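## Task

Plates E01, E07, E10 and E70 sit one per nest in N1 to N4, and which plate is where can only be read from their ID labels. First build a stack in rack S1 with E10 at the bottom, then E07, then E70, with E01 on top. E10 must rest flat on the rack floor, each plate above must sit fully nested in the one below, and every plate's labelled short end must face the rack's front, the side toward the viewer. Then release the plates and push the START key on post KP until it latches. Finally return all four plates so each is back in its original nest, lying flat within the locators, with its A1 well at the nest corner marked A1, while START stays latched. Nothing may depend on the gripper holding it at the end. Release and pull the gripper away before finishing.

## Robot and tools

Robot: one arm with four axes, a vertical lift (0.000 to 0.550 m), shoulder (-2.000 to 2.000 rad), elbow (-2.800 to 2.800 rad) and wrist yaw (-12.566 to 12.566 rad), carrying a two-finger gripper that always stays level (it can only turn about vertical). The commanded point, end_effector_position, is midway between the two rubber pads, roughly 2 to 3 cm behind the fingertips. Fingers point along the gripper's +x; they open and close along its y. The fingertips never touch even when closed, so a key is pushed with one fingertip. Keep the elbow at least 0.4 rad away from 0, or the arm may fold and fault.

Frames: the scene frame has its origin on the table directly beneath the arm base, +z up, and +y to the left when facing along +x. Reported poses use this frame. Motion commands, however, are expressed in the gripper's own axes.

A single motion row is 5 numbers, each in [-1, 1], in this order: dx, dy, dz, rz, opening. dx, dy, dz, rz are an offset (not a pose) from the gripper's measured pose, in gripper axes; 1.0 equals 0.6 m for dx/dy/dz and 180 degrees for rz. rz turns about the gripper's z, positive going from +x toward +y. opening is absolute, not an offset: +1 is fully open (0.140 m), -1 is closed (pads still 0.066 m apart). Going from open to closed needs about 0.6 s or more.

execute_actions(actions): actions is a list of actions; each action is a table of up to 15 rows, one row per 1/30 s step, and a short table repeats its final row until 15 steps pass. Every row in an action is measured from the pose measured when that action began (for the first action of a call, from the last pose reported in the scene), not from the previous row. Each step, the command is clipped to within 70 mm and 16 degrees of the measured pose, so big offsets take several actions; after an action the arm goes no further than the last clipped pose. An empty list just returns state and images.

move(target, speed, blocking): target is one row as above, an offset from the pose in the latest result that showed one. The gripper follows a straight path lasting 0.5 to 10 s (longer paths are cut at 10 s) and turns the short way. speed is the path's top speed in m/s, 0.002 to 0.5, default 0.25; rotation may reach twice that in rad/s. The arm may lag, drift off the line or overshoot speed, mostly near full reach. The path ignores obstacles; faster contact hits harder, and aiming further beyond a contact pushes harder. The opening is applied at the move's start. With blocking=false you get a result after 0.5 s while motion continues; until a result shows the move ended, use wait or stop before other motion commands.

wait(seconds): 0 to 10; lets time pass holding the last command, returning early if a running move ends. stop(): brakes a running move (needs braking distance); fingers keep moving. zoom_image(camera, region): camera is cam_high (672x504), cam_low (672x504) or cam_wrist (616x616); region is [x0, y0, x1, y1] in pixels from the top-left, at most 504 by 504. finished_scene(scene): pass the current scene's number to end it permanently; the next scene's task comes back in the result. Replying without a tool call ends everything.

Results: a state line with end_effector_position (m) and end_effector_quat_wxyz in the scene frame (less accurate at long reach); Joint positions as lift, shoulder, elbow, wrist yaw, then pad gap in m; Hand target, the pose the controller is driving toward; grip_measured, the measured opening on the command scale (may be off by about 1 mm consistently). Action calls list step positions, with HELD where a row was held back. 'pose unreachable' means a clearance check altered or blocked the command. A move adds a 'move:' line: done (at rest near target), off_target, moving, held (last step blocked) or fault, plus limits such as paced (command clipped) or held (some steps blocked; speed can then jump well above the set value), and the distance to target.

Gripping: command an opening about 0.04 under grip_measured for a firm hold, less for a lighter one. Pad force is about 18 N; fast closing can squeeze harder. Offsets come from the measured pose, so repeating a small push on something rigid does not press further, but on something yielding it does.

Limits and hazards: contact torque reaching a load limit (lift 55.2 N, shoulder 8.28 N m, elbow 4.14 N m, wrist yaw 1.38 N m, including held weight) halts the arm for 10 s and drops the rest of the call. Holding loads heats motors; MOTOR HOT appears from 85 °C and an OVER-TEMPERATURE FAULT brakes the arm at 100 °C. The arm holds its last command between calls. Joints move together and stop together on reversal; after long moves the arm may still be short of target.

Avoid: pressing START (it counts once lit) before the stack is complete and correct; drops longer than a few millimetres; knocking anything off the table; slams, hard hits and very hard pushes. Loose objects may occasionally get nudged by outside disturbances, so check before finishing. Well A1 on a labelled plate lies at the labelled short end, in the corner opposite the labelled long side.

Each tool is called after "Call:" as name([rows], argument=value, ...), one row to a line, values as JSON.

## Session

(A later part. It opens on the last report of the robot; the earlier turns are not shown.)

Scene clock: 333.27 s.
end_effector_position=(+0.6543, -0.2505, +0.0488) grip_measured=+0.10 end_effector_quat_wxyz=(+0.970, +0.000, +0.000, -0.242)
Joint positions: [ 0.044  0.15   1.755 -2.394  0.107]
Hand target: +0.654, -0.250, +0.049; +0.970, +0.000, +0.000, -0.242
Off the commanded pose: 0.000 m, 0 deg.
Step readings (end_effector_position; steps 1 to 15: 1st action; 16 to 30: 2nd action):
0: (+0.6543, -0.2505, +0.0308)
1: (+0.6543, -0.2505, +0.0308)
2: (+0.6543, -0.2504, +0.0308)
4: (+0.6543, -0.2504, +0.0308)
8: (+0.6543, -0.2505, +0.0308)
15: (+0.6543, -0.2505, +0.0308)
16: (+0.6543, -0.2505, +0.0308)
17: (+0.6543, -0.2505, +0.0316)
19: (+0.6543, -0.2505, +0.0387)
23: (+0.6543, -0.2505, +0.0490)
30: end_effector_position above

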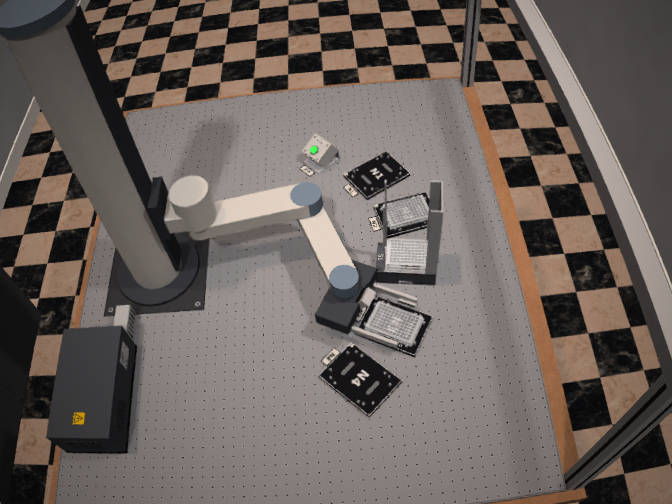

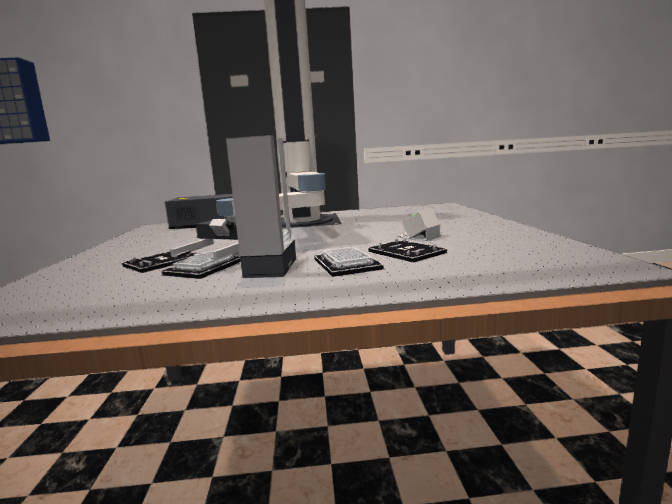

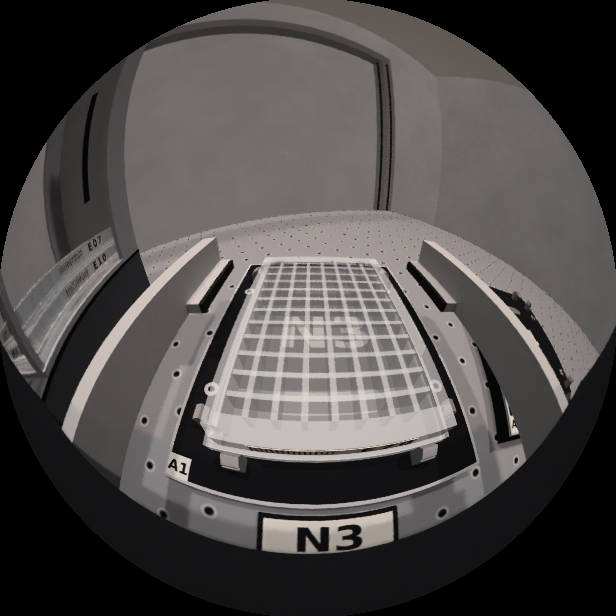

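Call:
move(target=[-0.0795,0.209,0.0085,0.1105,0.1])

Call:
move(target=[0.272,0,0,0,0.1], speed=0.15)

Call:
execute_actions([
  [[0,0,0,0,-0.36]],
  [[0,0,0,0,-0.52]],
])

Call:
move(target=[0,0,0.42,0,-0.52], speed=0.2)

Call:
move(target=[-0.1906,-0.5549,0,-0.1999,-0.52])

Call:
move(target=[0,0,-0.4787,0,-0.52])

Scene clock: 342.10 s.
end_effector_position=(+0.5547, -0.0552, +0.0839) grip_measured=+0.10 end_effector_quat_wxyz=(+0.998, +0.000, +0.000, -0.071)
Joint positions: [ 0.079  0.797  0.964 -1.902  0.107]
Hand target: +0.555, -0.055, +0.084; +0.997, +0.000, +0.000, -0.071
Off the commanded pose: 0.000 m, 0 deg.
move: done

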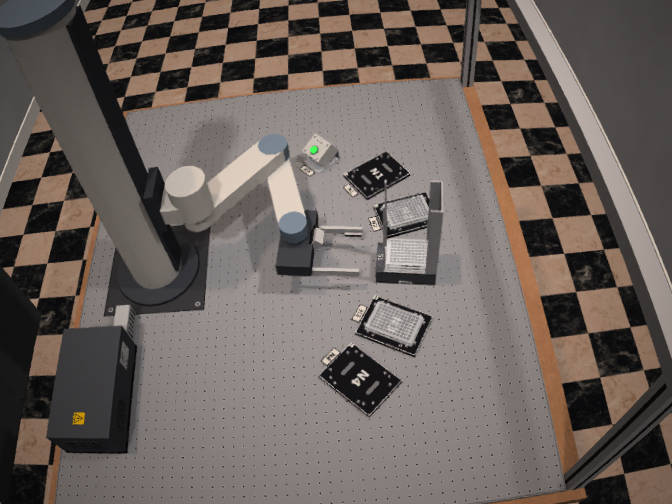

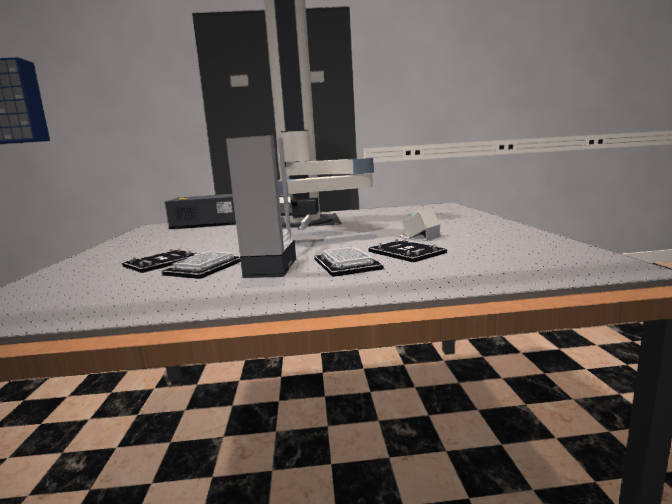

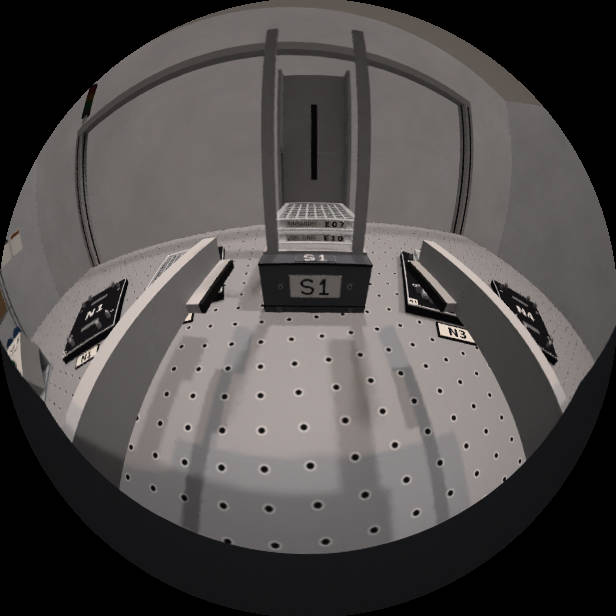

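Scene clock: 343.53 s.
end_effector_position=(+0.7162, -0.0782, +0.0839) grip_measured=+0.10 end_effector_quat_wxyz=(+0.998, +0.000, +0.000, -0.070)
Joint positions: [ 0.079  0.469  1.792 -2.402  0.107]
Hand target: +0.716, -0.078, +0.084; +0.998, +0.000, +0.000, -0.071
Off the commanded pose: 0.000 m, 0 deg.
move: done

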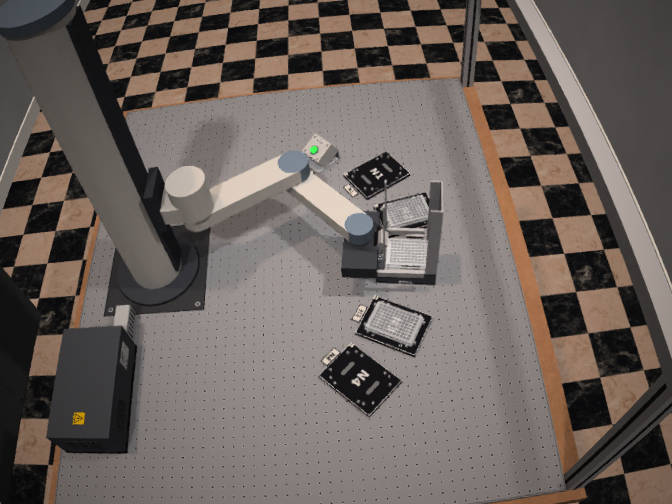

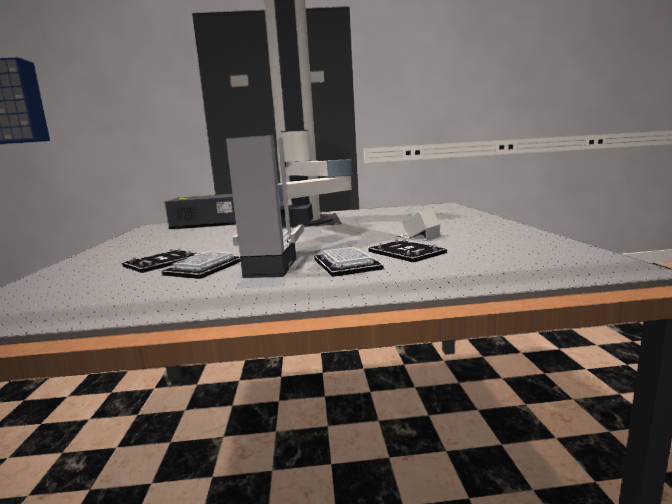

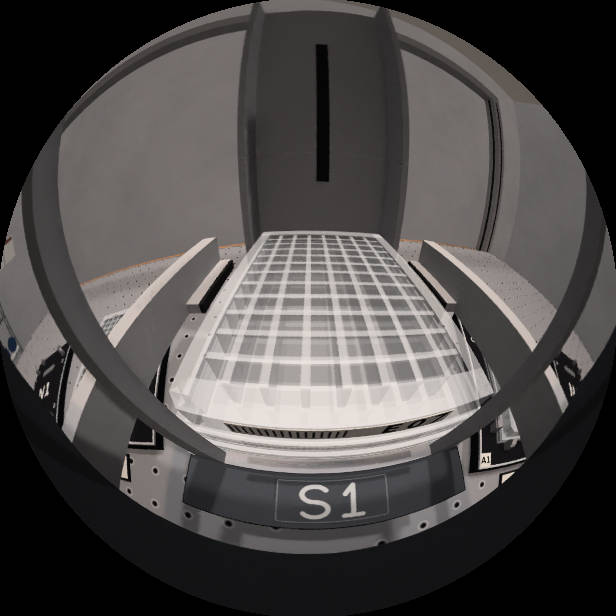

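Scene clock: 344.53 s.
end_effector_position=(+0.7162, -0.0782, +0.0839) grip_measured=-0.47 end_effector_quat_wxyz=(+0.998, +0.000, +0.000, -0.071)
Joint positions: [ 0.079  0.469  1.792 -2.402  0.086]
Hand target: +0.716, -0.078, +0.084; +0.998, +0.000, +0.000, -0.071
Off the commanded pose: 0.000 m, 0 deg.
Step readings (end_effector_position; steps 1 to 15: 1st action; 16 to 30: 2nd action):
0: (+0.7162, -0.0782, +0.0839)
1: (+0.7162, -0.0782, +0.0839)
2: (+0.7162, -0.0782, +0.0839)
4: (+0.7162, -0.0782, +0.0839)
8: (+0.7162, -0.0782, +0.0839)
15: (+0.7162, -0.0782, +0.0839)
16: (+0.7162, -0.0782, +0.0839)
17: (+0.7162, -0.0782, +0.0839)
19: (+0.7162, -0.0782, +0.0839)
23: (+0.7162, -0.0782, +0.0839)
30: end_effector_position above

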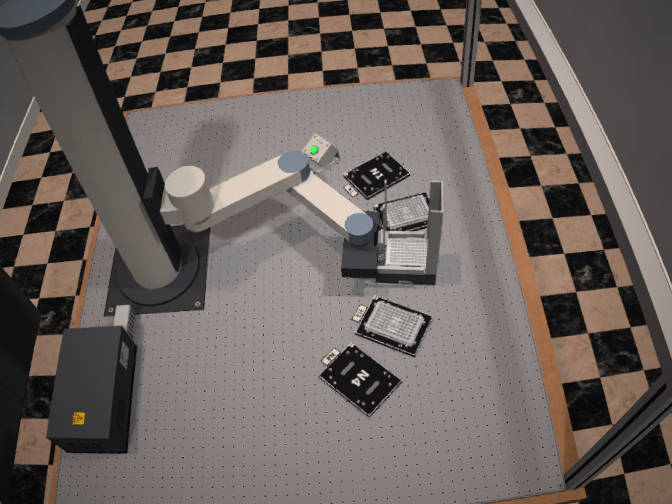

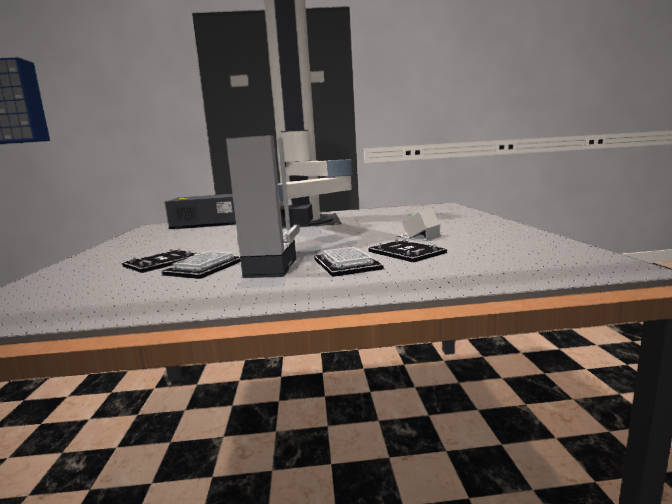

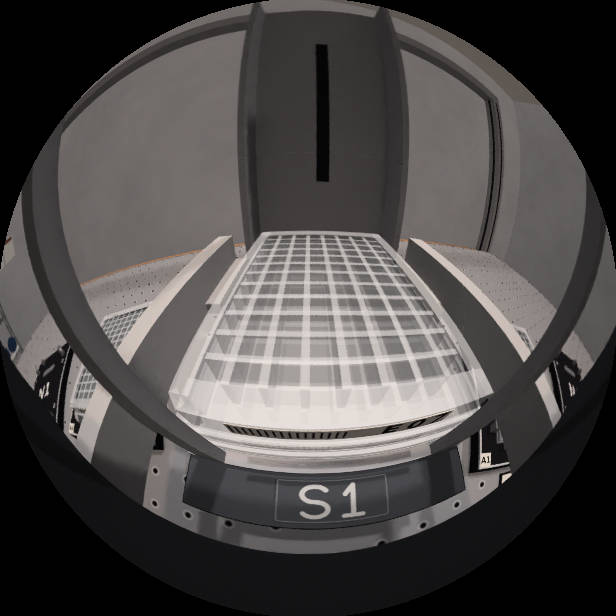

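Scene clock: 346.20 s.
end_effector_position=(+0.7162, -0.0783, +0.3360) grip_measured=-0.47 end_effector_quat_wxyz=(+0.998, +0.000, +0.000, -0.071)
Joint positions: [ 0.331  0.469  1.792 -2.402  0.086]
Hand target: +0.716, -0.078, +0.336; +0.998, +0.000, +0.000, -0.071
Off the commanded pose: 0.000 m, 0 deg.
move: done

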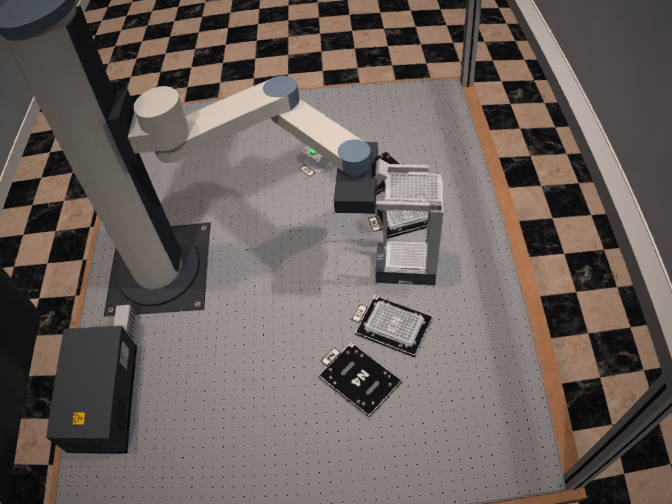

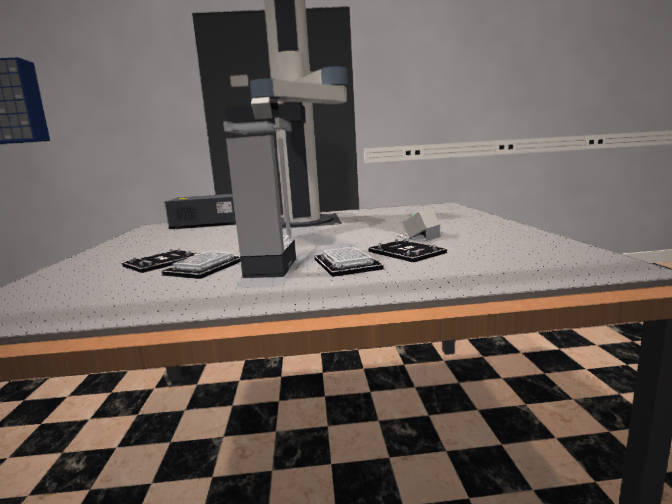

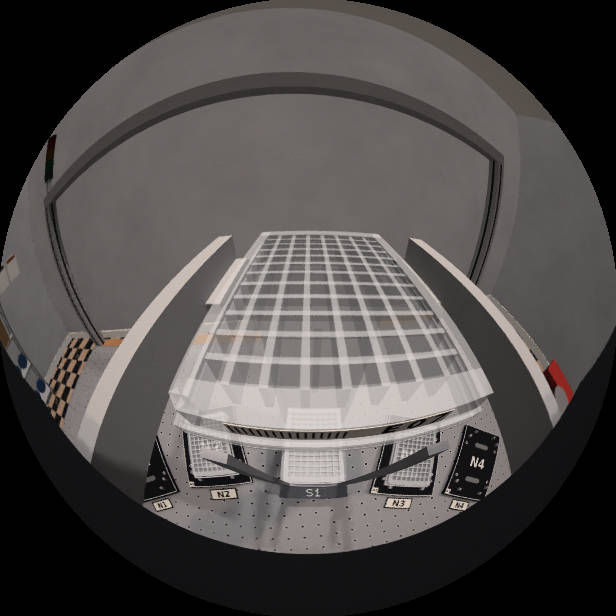

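Scene clock: 348.03 s.
end_effector_position=(+0.5558, -0.3918, +0.3360) grip_measured=-0.47 end_effector_quat_wxyz=(+0.927, +0.000, +0.000, -0.375)
Joint positions: [ 0.331 -0.196  1.79  -2.364  0.086]
Hand target: +0.556, -0.392, +0.336; +0.927, +0.000, +0.000, -0.375
Off the commanded pose: 0.000 m, 0 deg.
move: done

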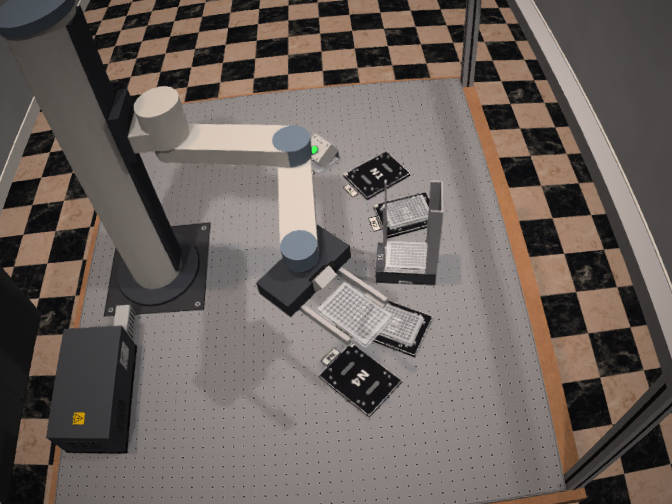

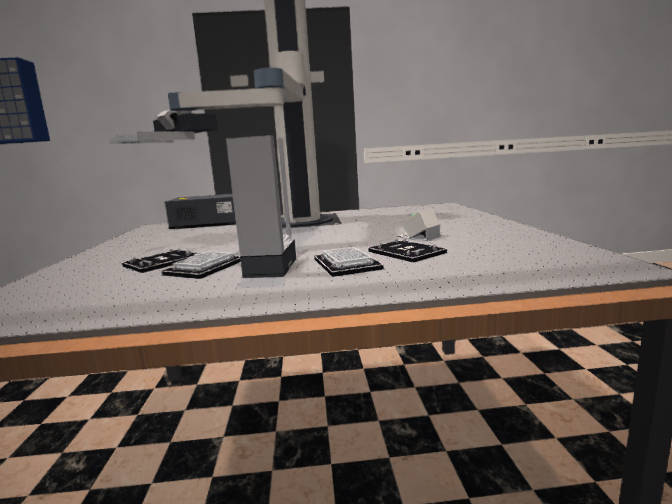

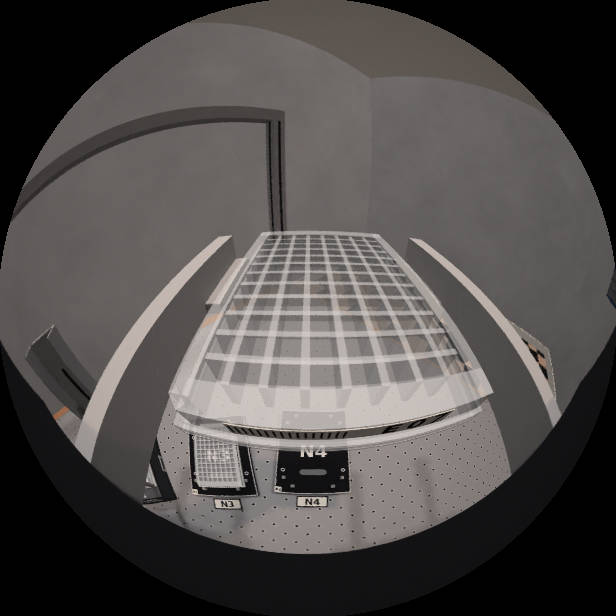

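Scene clock: 349.60 s.
end_effector_position=(+0.5558, -0.3918, +0.0487) grip_measured=-0.47 end_effector_quat_wxyz=(+0.927, +0.000, +0.000, -0.375)
Joint positions: [ 0.044 -0.196  1.79  -2.364  0.086]
Hand target: +0.556, -0.392, +0.049; +0.927, +0.000, +0.000, -0.375
Off the commanded pose: 0.000 m, 0 deg.
move: done

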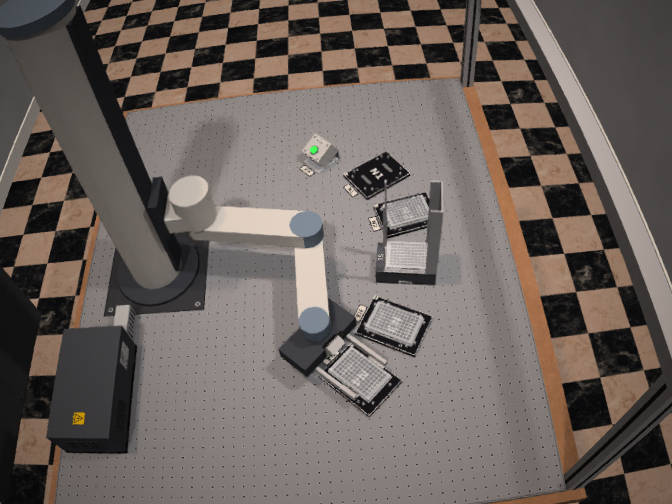

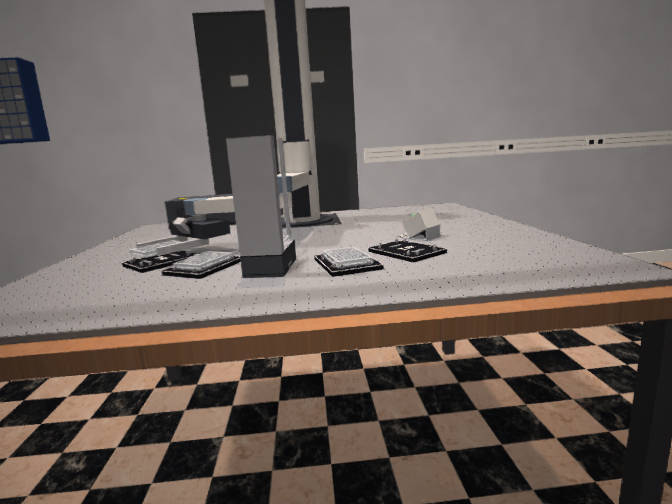

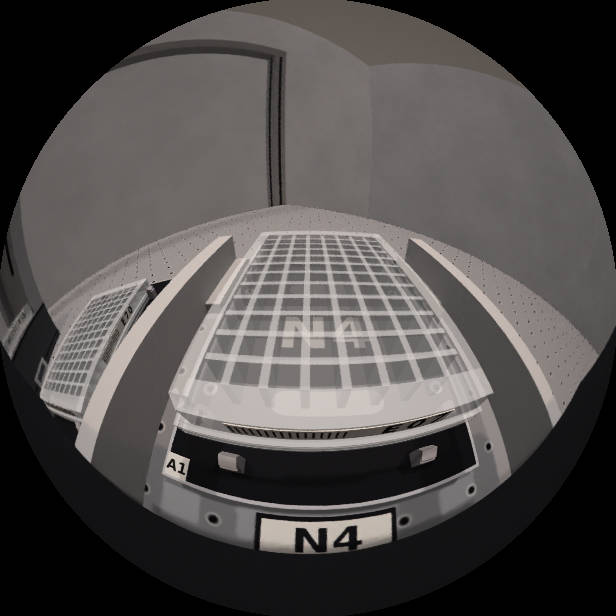

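Call:
move(target=[0,0.001,-0.03,0,-0.52], speed=0.015)

Call:
execute_actions([
  [[0,0,0,0,0.1]],
  [[0,0,0.03,0,0.1]],
])

Call:
move(target=[-0.2,0,0.04,0,0.1])

Call:
zoom_image(camera="cam_wrist", region=[220,200,420,360])

Scene clock: 355.83 s.
end_effector_position=(+0.5557, -0.3917, +0.0307) grip_measured=-0.47 end_effector_quat_wxyz=(+0.926, +0.000, +0.000, -0.377)
Joint positions: [ 0.026 -0.194  1.789 -2.367  0.086]
Hand target: +0.556, -0.391, +0.031; +0.927, +0.000, +0.000, -0.375
Off the commanded pose: 0.001 m, 0 deg.
move: done

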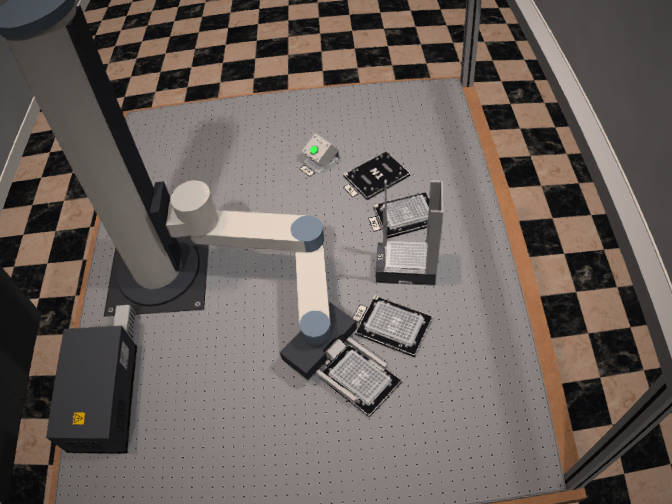

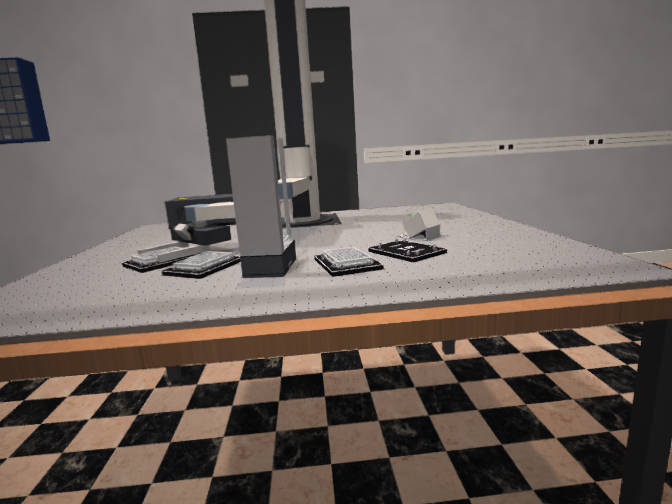

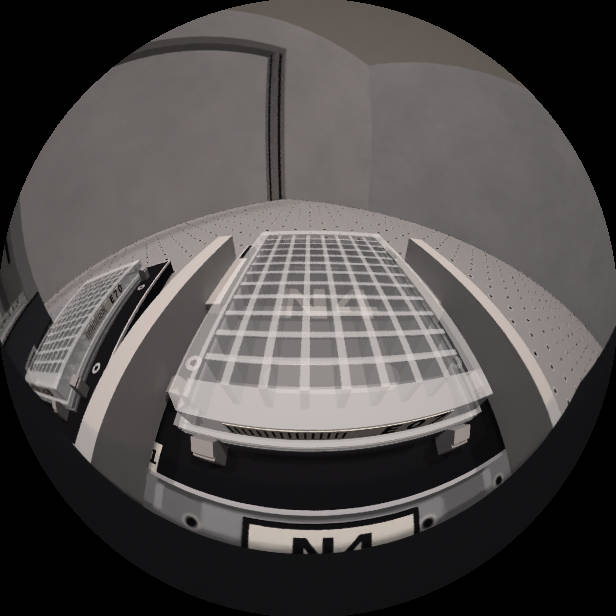

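Scene clock: 356.83 s.
end_effector_position=(+0.5556, -0.3917, +0.0488) grip_measured=+0.10 end_effector_quat_wxyz=(+0.926, +0.000, +0.000, -0.377)
Joint positions: [ 0.044 -0.194  1.789 -2.367  0.107]
Hand target: +0.556, -0.392, +0.049; +0.926, +0.000, +0.000, -0.377
Off the commanded pose: 0.000 m, 0 deg.
Step readings (end_effector_position; steps 1 to 15: 1st action; 16 to 30: 2nd action):
0: (+0.5557, -0.3917, +0.0307)
1: (+0.5557, -0.3917, +0.0307)
2: (+0.5556, -0.3917, +0.0307)
4: (+0.5556, -0.3917, +0.0307)
8: (+0.5556, -0.3917, +0.0307)
15: (+0.5556, -0.3917, +0.0307)
16: (+0.5556, -0.3917, +0.0307)
17: (+0.5556, -0.3917, +0.0315)
19: (+0.5556, -0.3917, +0.0387)
23: (+0.5556, -0.3917, +0.0490)
30: end_effector_position above

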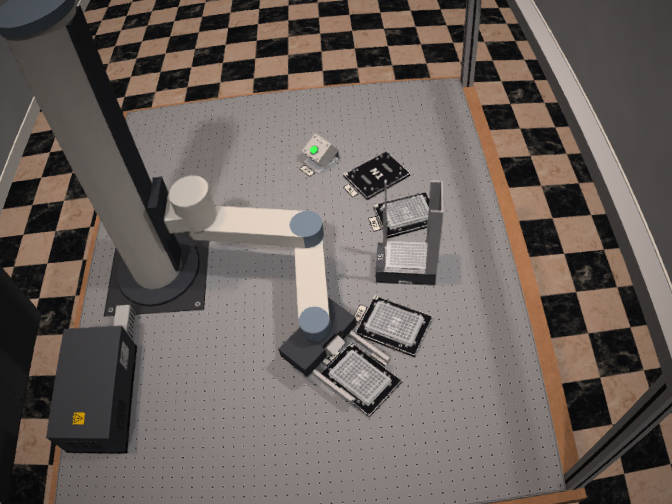

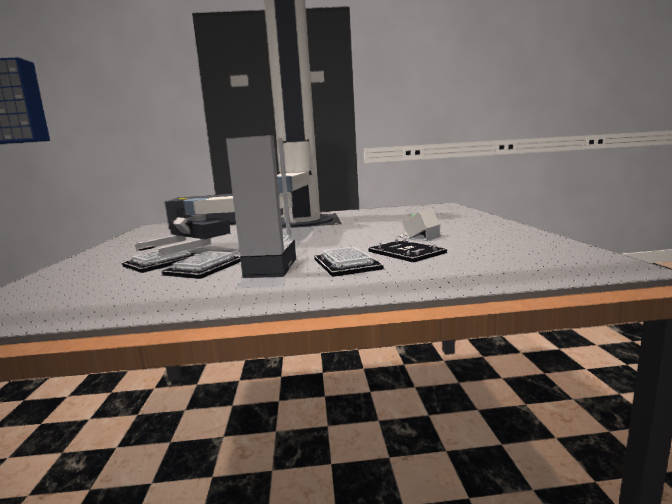

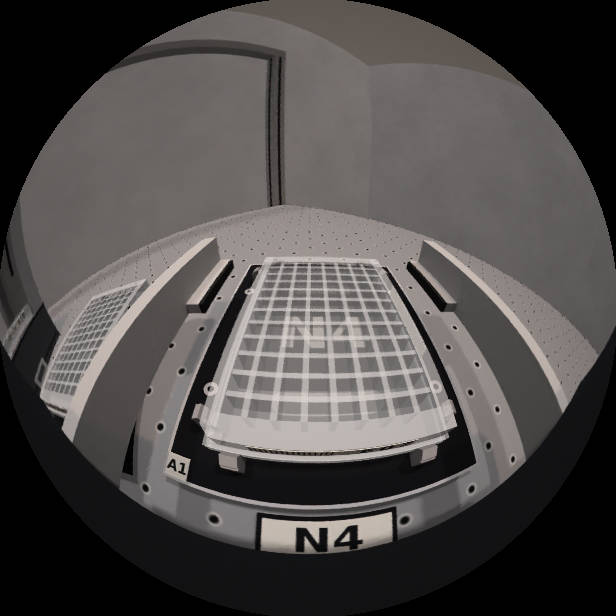

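Scene clock: 357.73 s.
end_effector_position=(+0.4697, -0.3079, +0.0728) grip_measured=+0.10 end_effector_quat_wxyz=(+0.926, +0.000, +0.000, -0.377)
Joint positions: [ 0.068  0.051  1.157 -1.981  0.107]
Hand target: +0.470, -0.308, +0.073; +0.926, +0.000, +0.000, -0.377
Off the commanded pose: 0.000 m, 0 deg.
move: done

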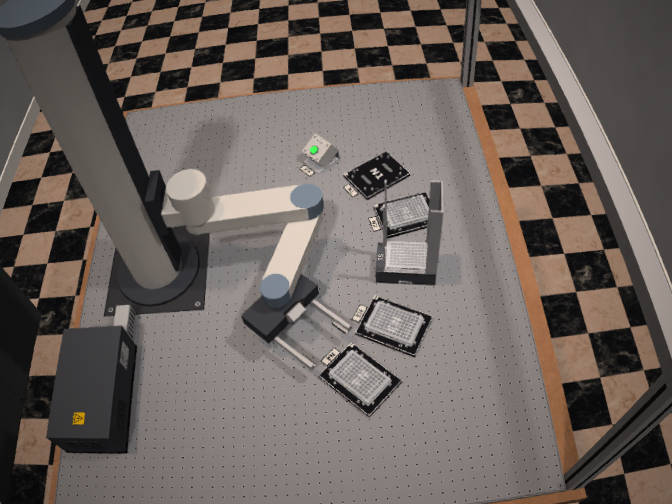

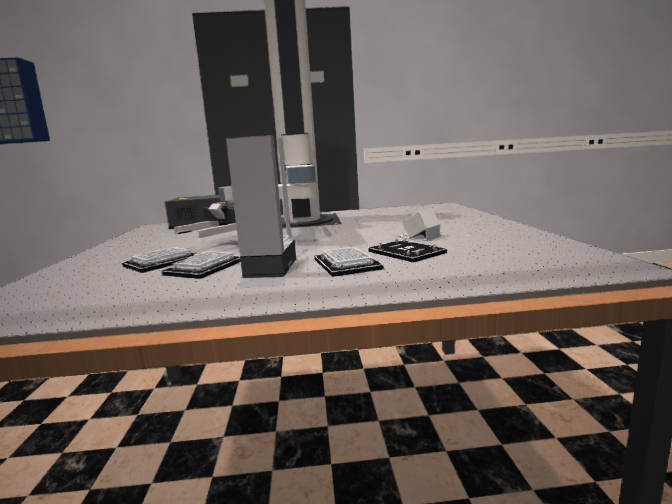

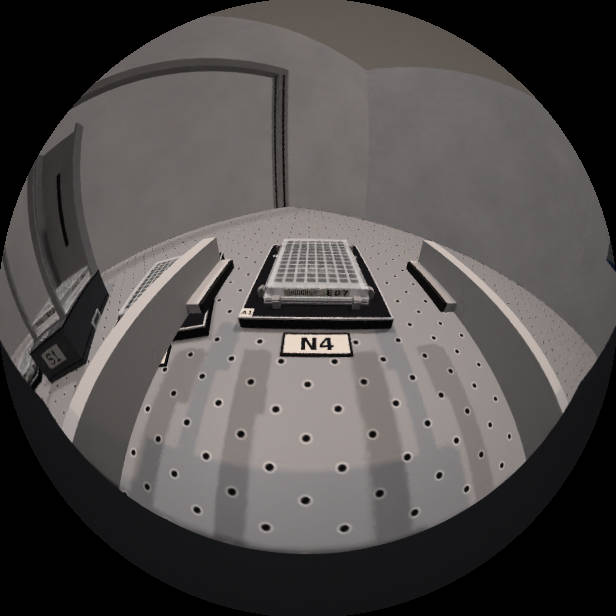

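Region (220, 200, 420, 360) of cam_wrist's 616x616 image, scaled by 2.520, with more detail than that image has; it fills the top 403 rows of this view, and the rest is white.

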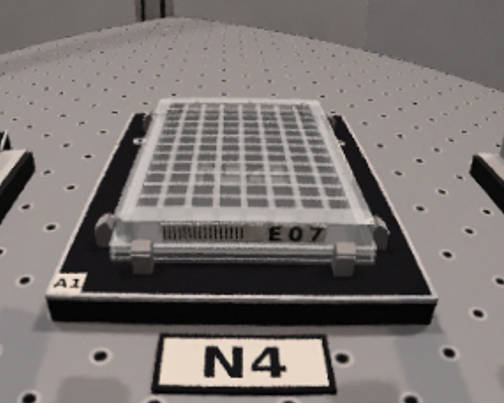

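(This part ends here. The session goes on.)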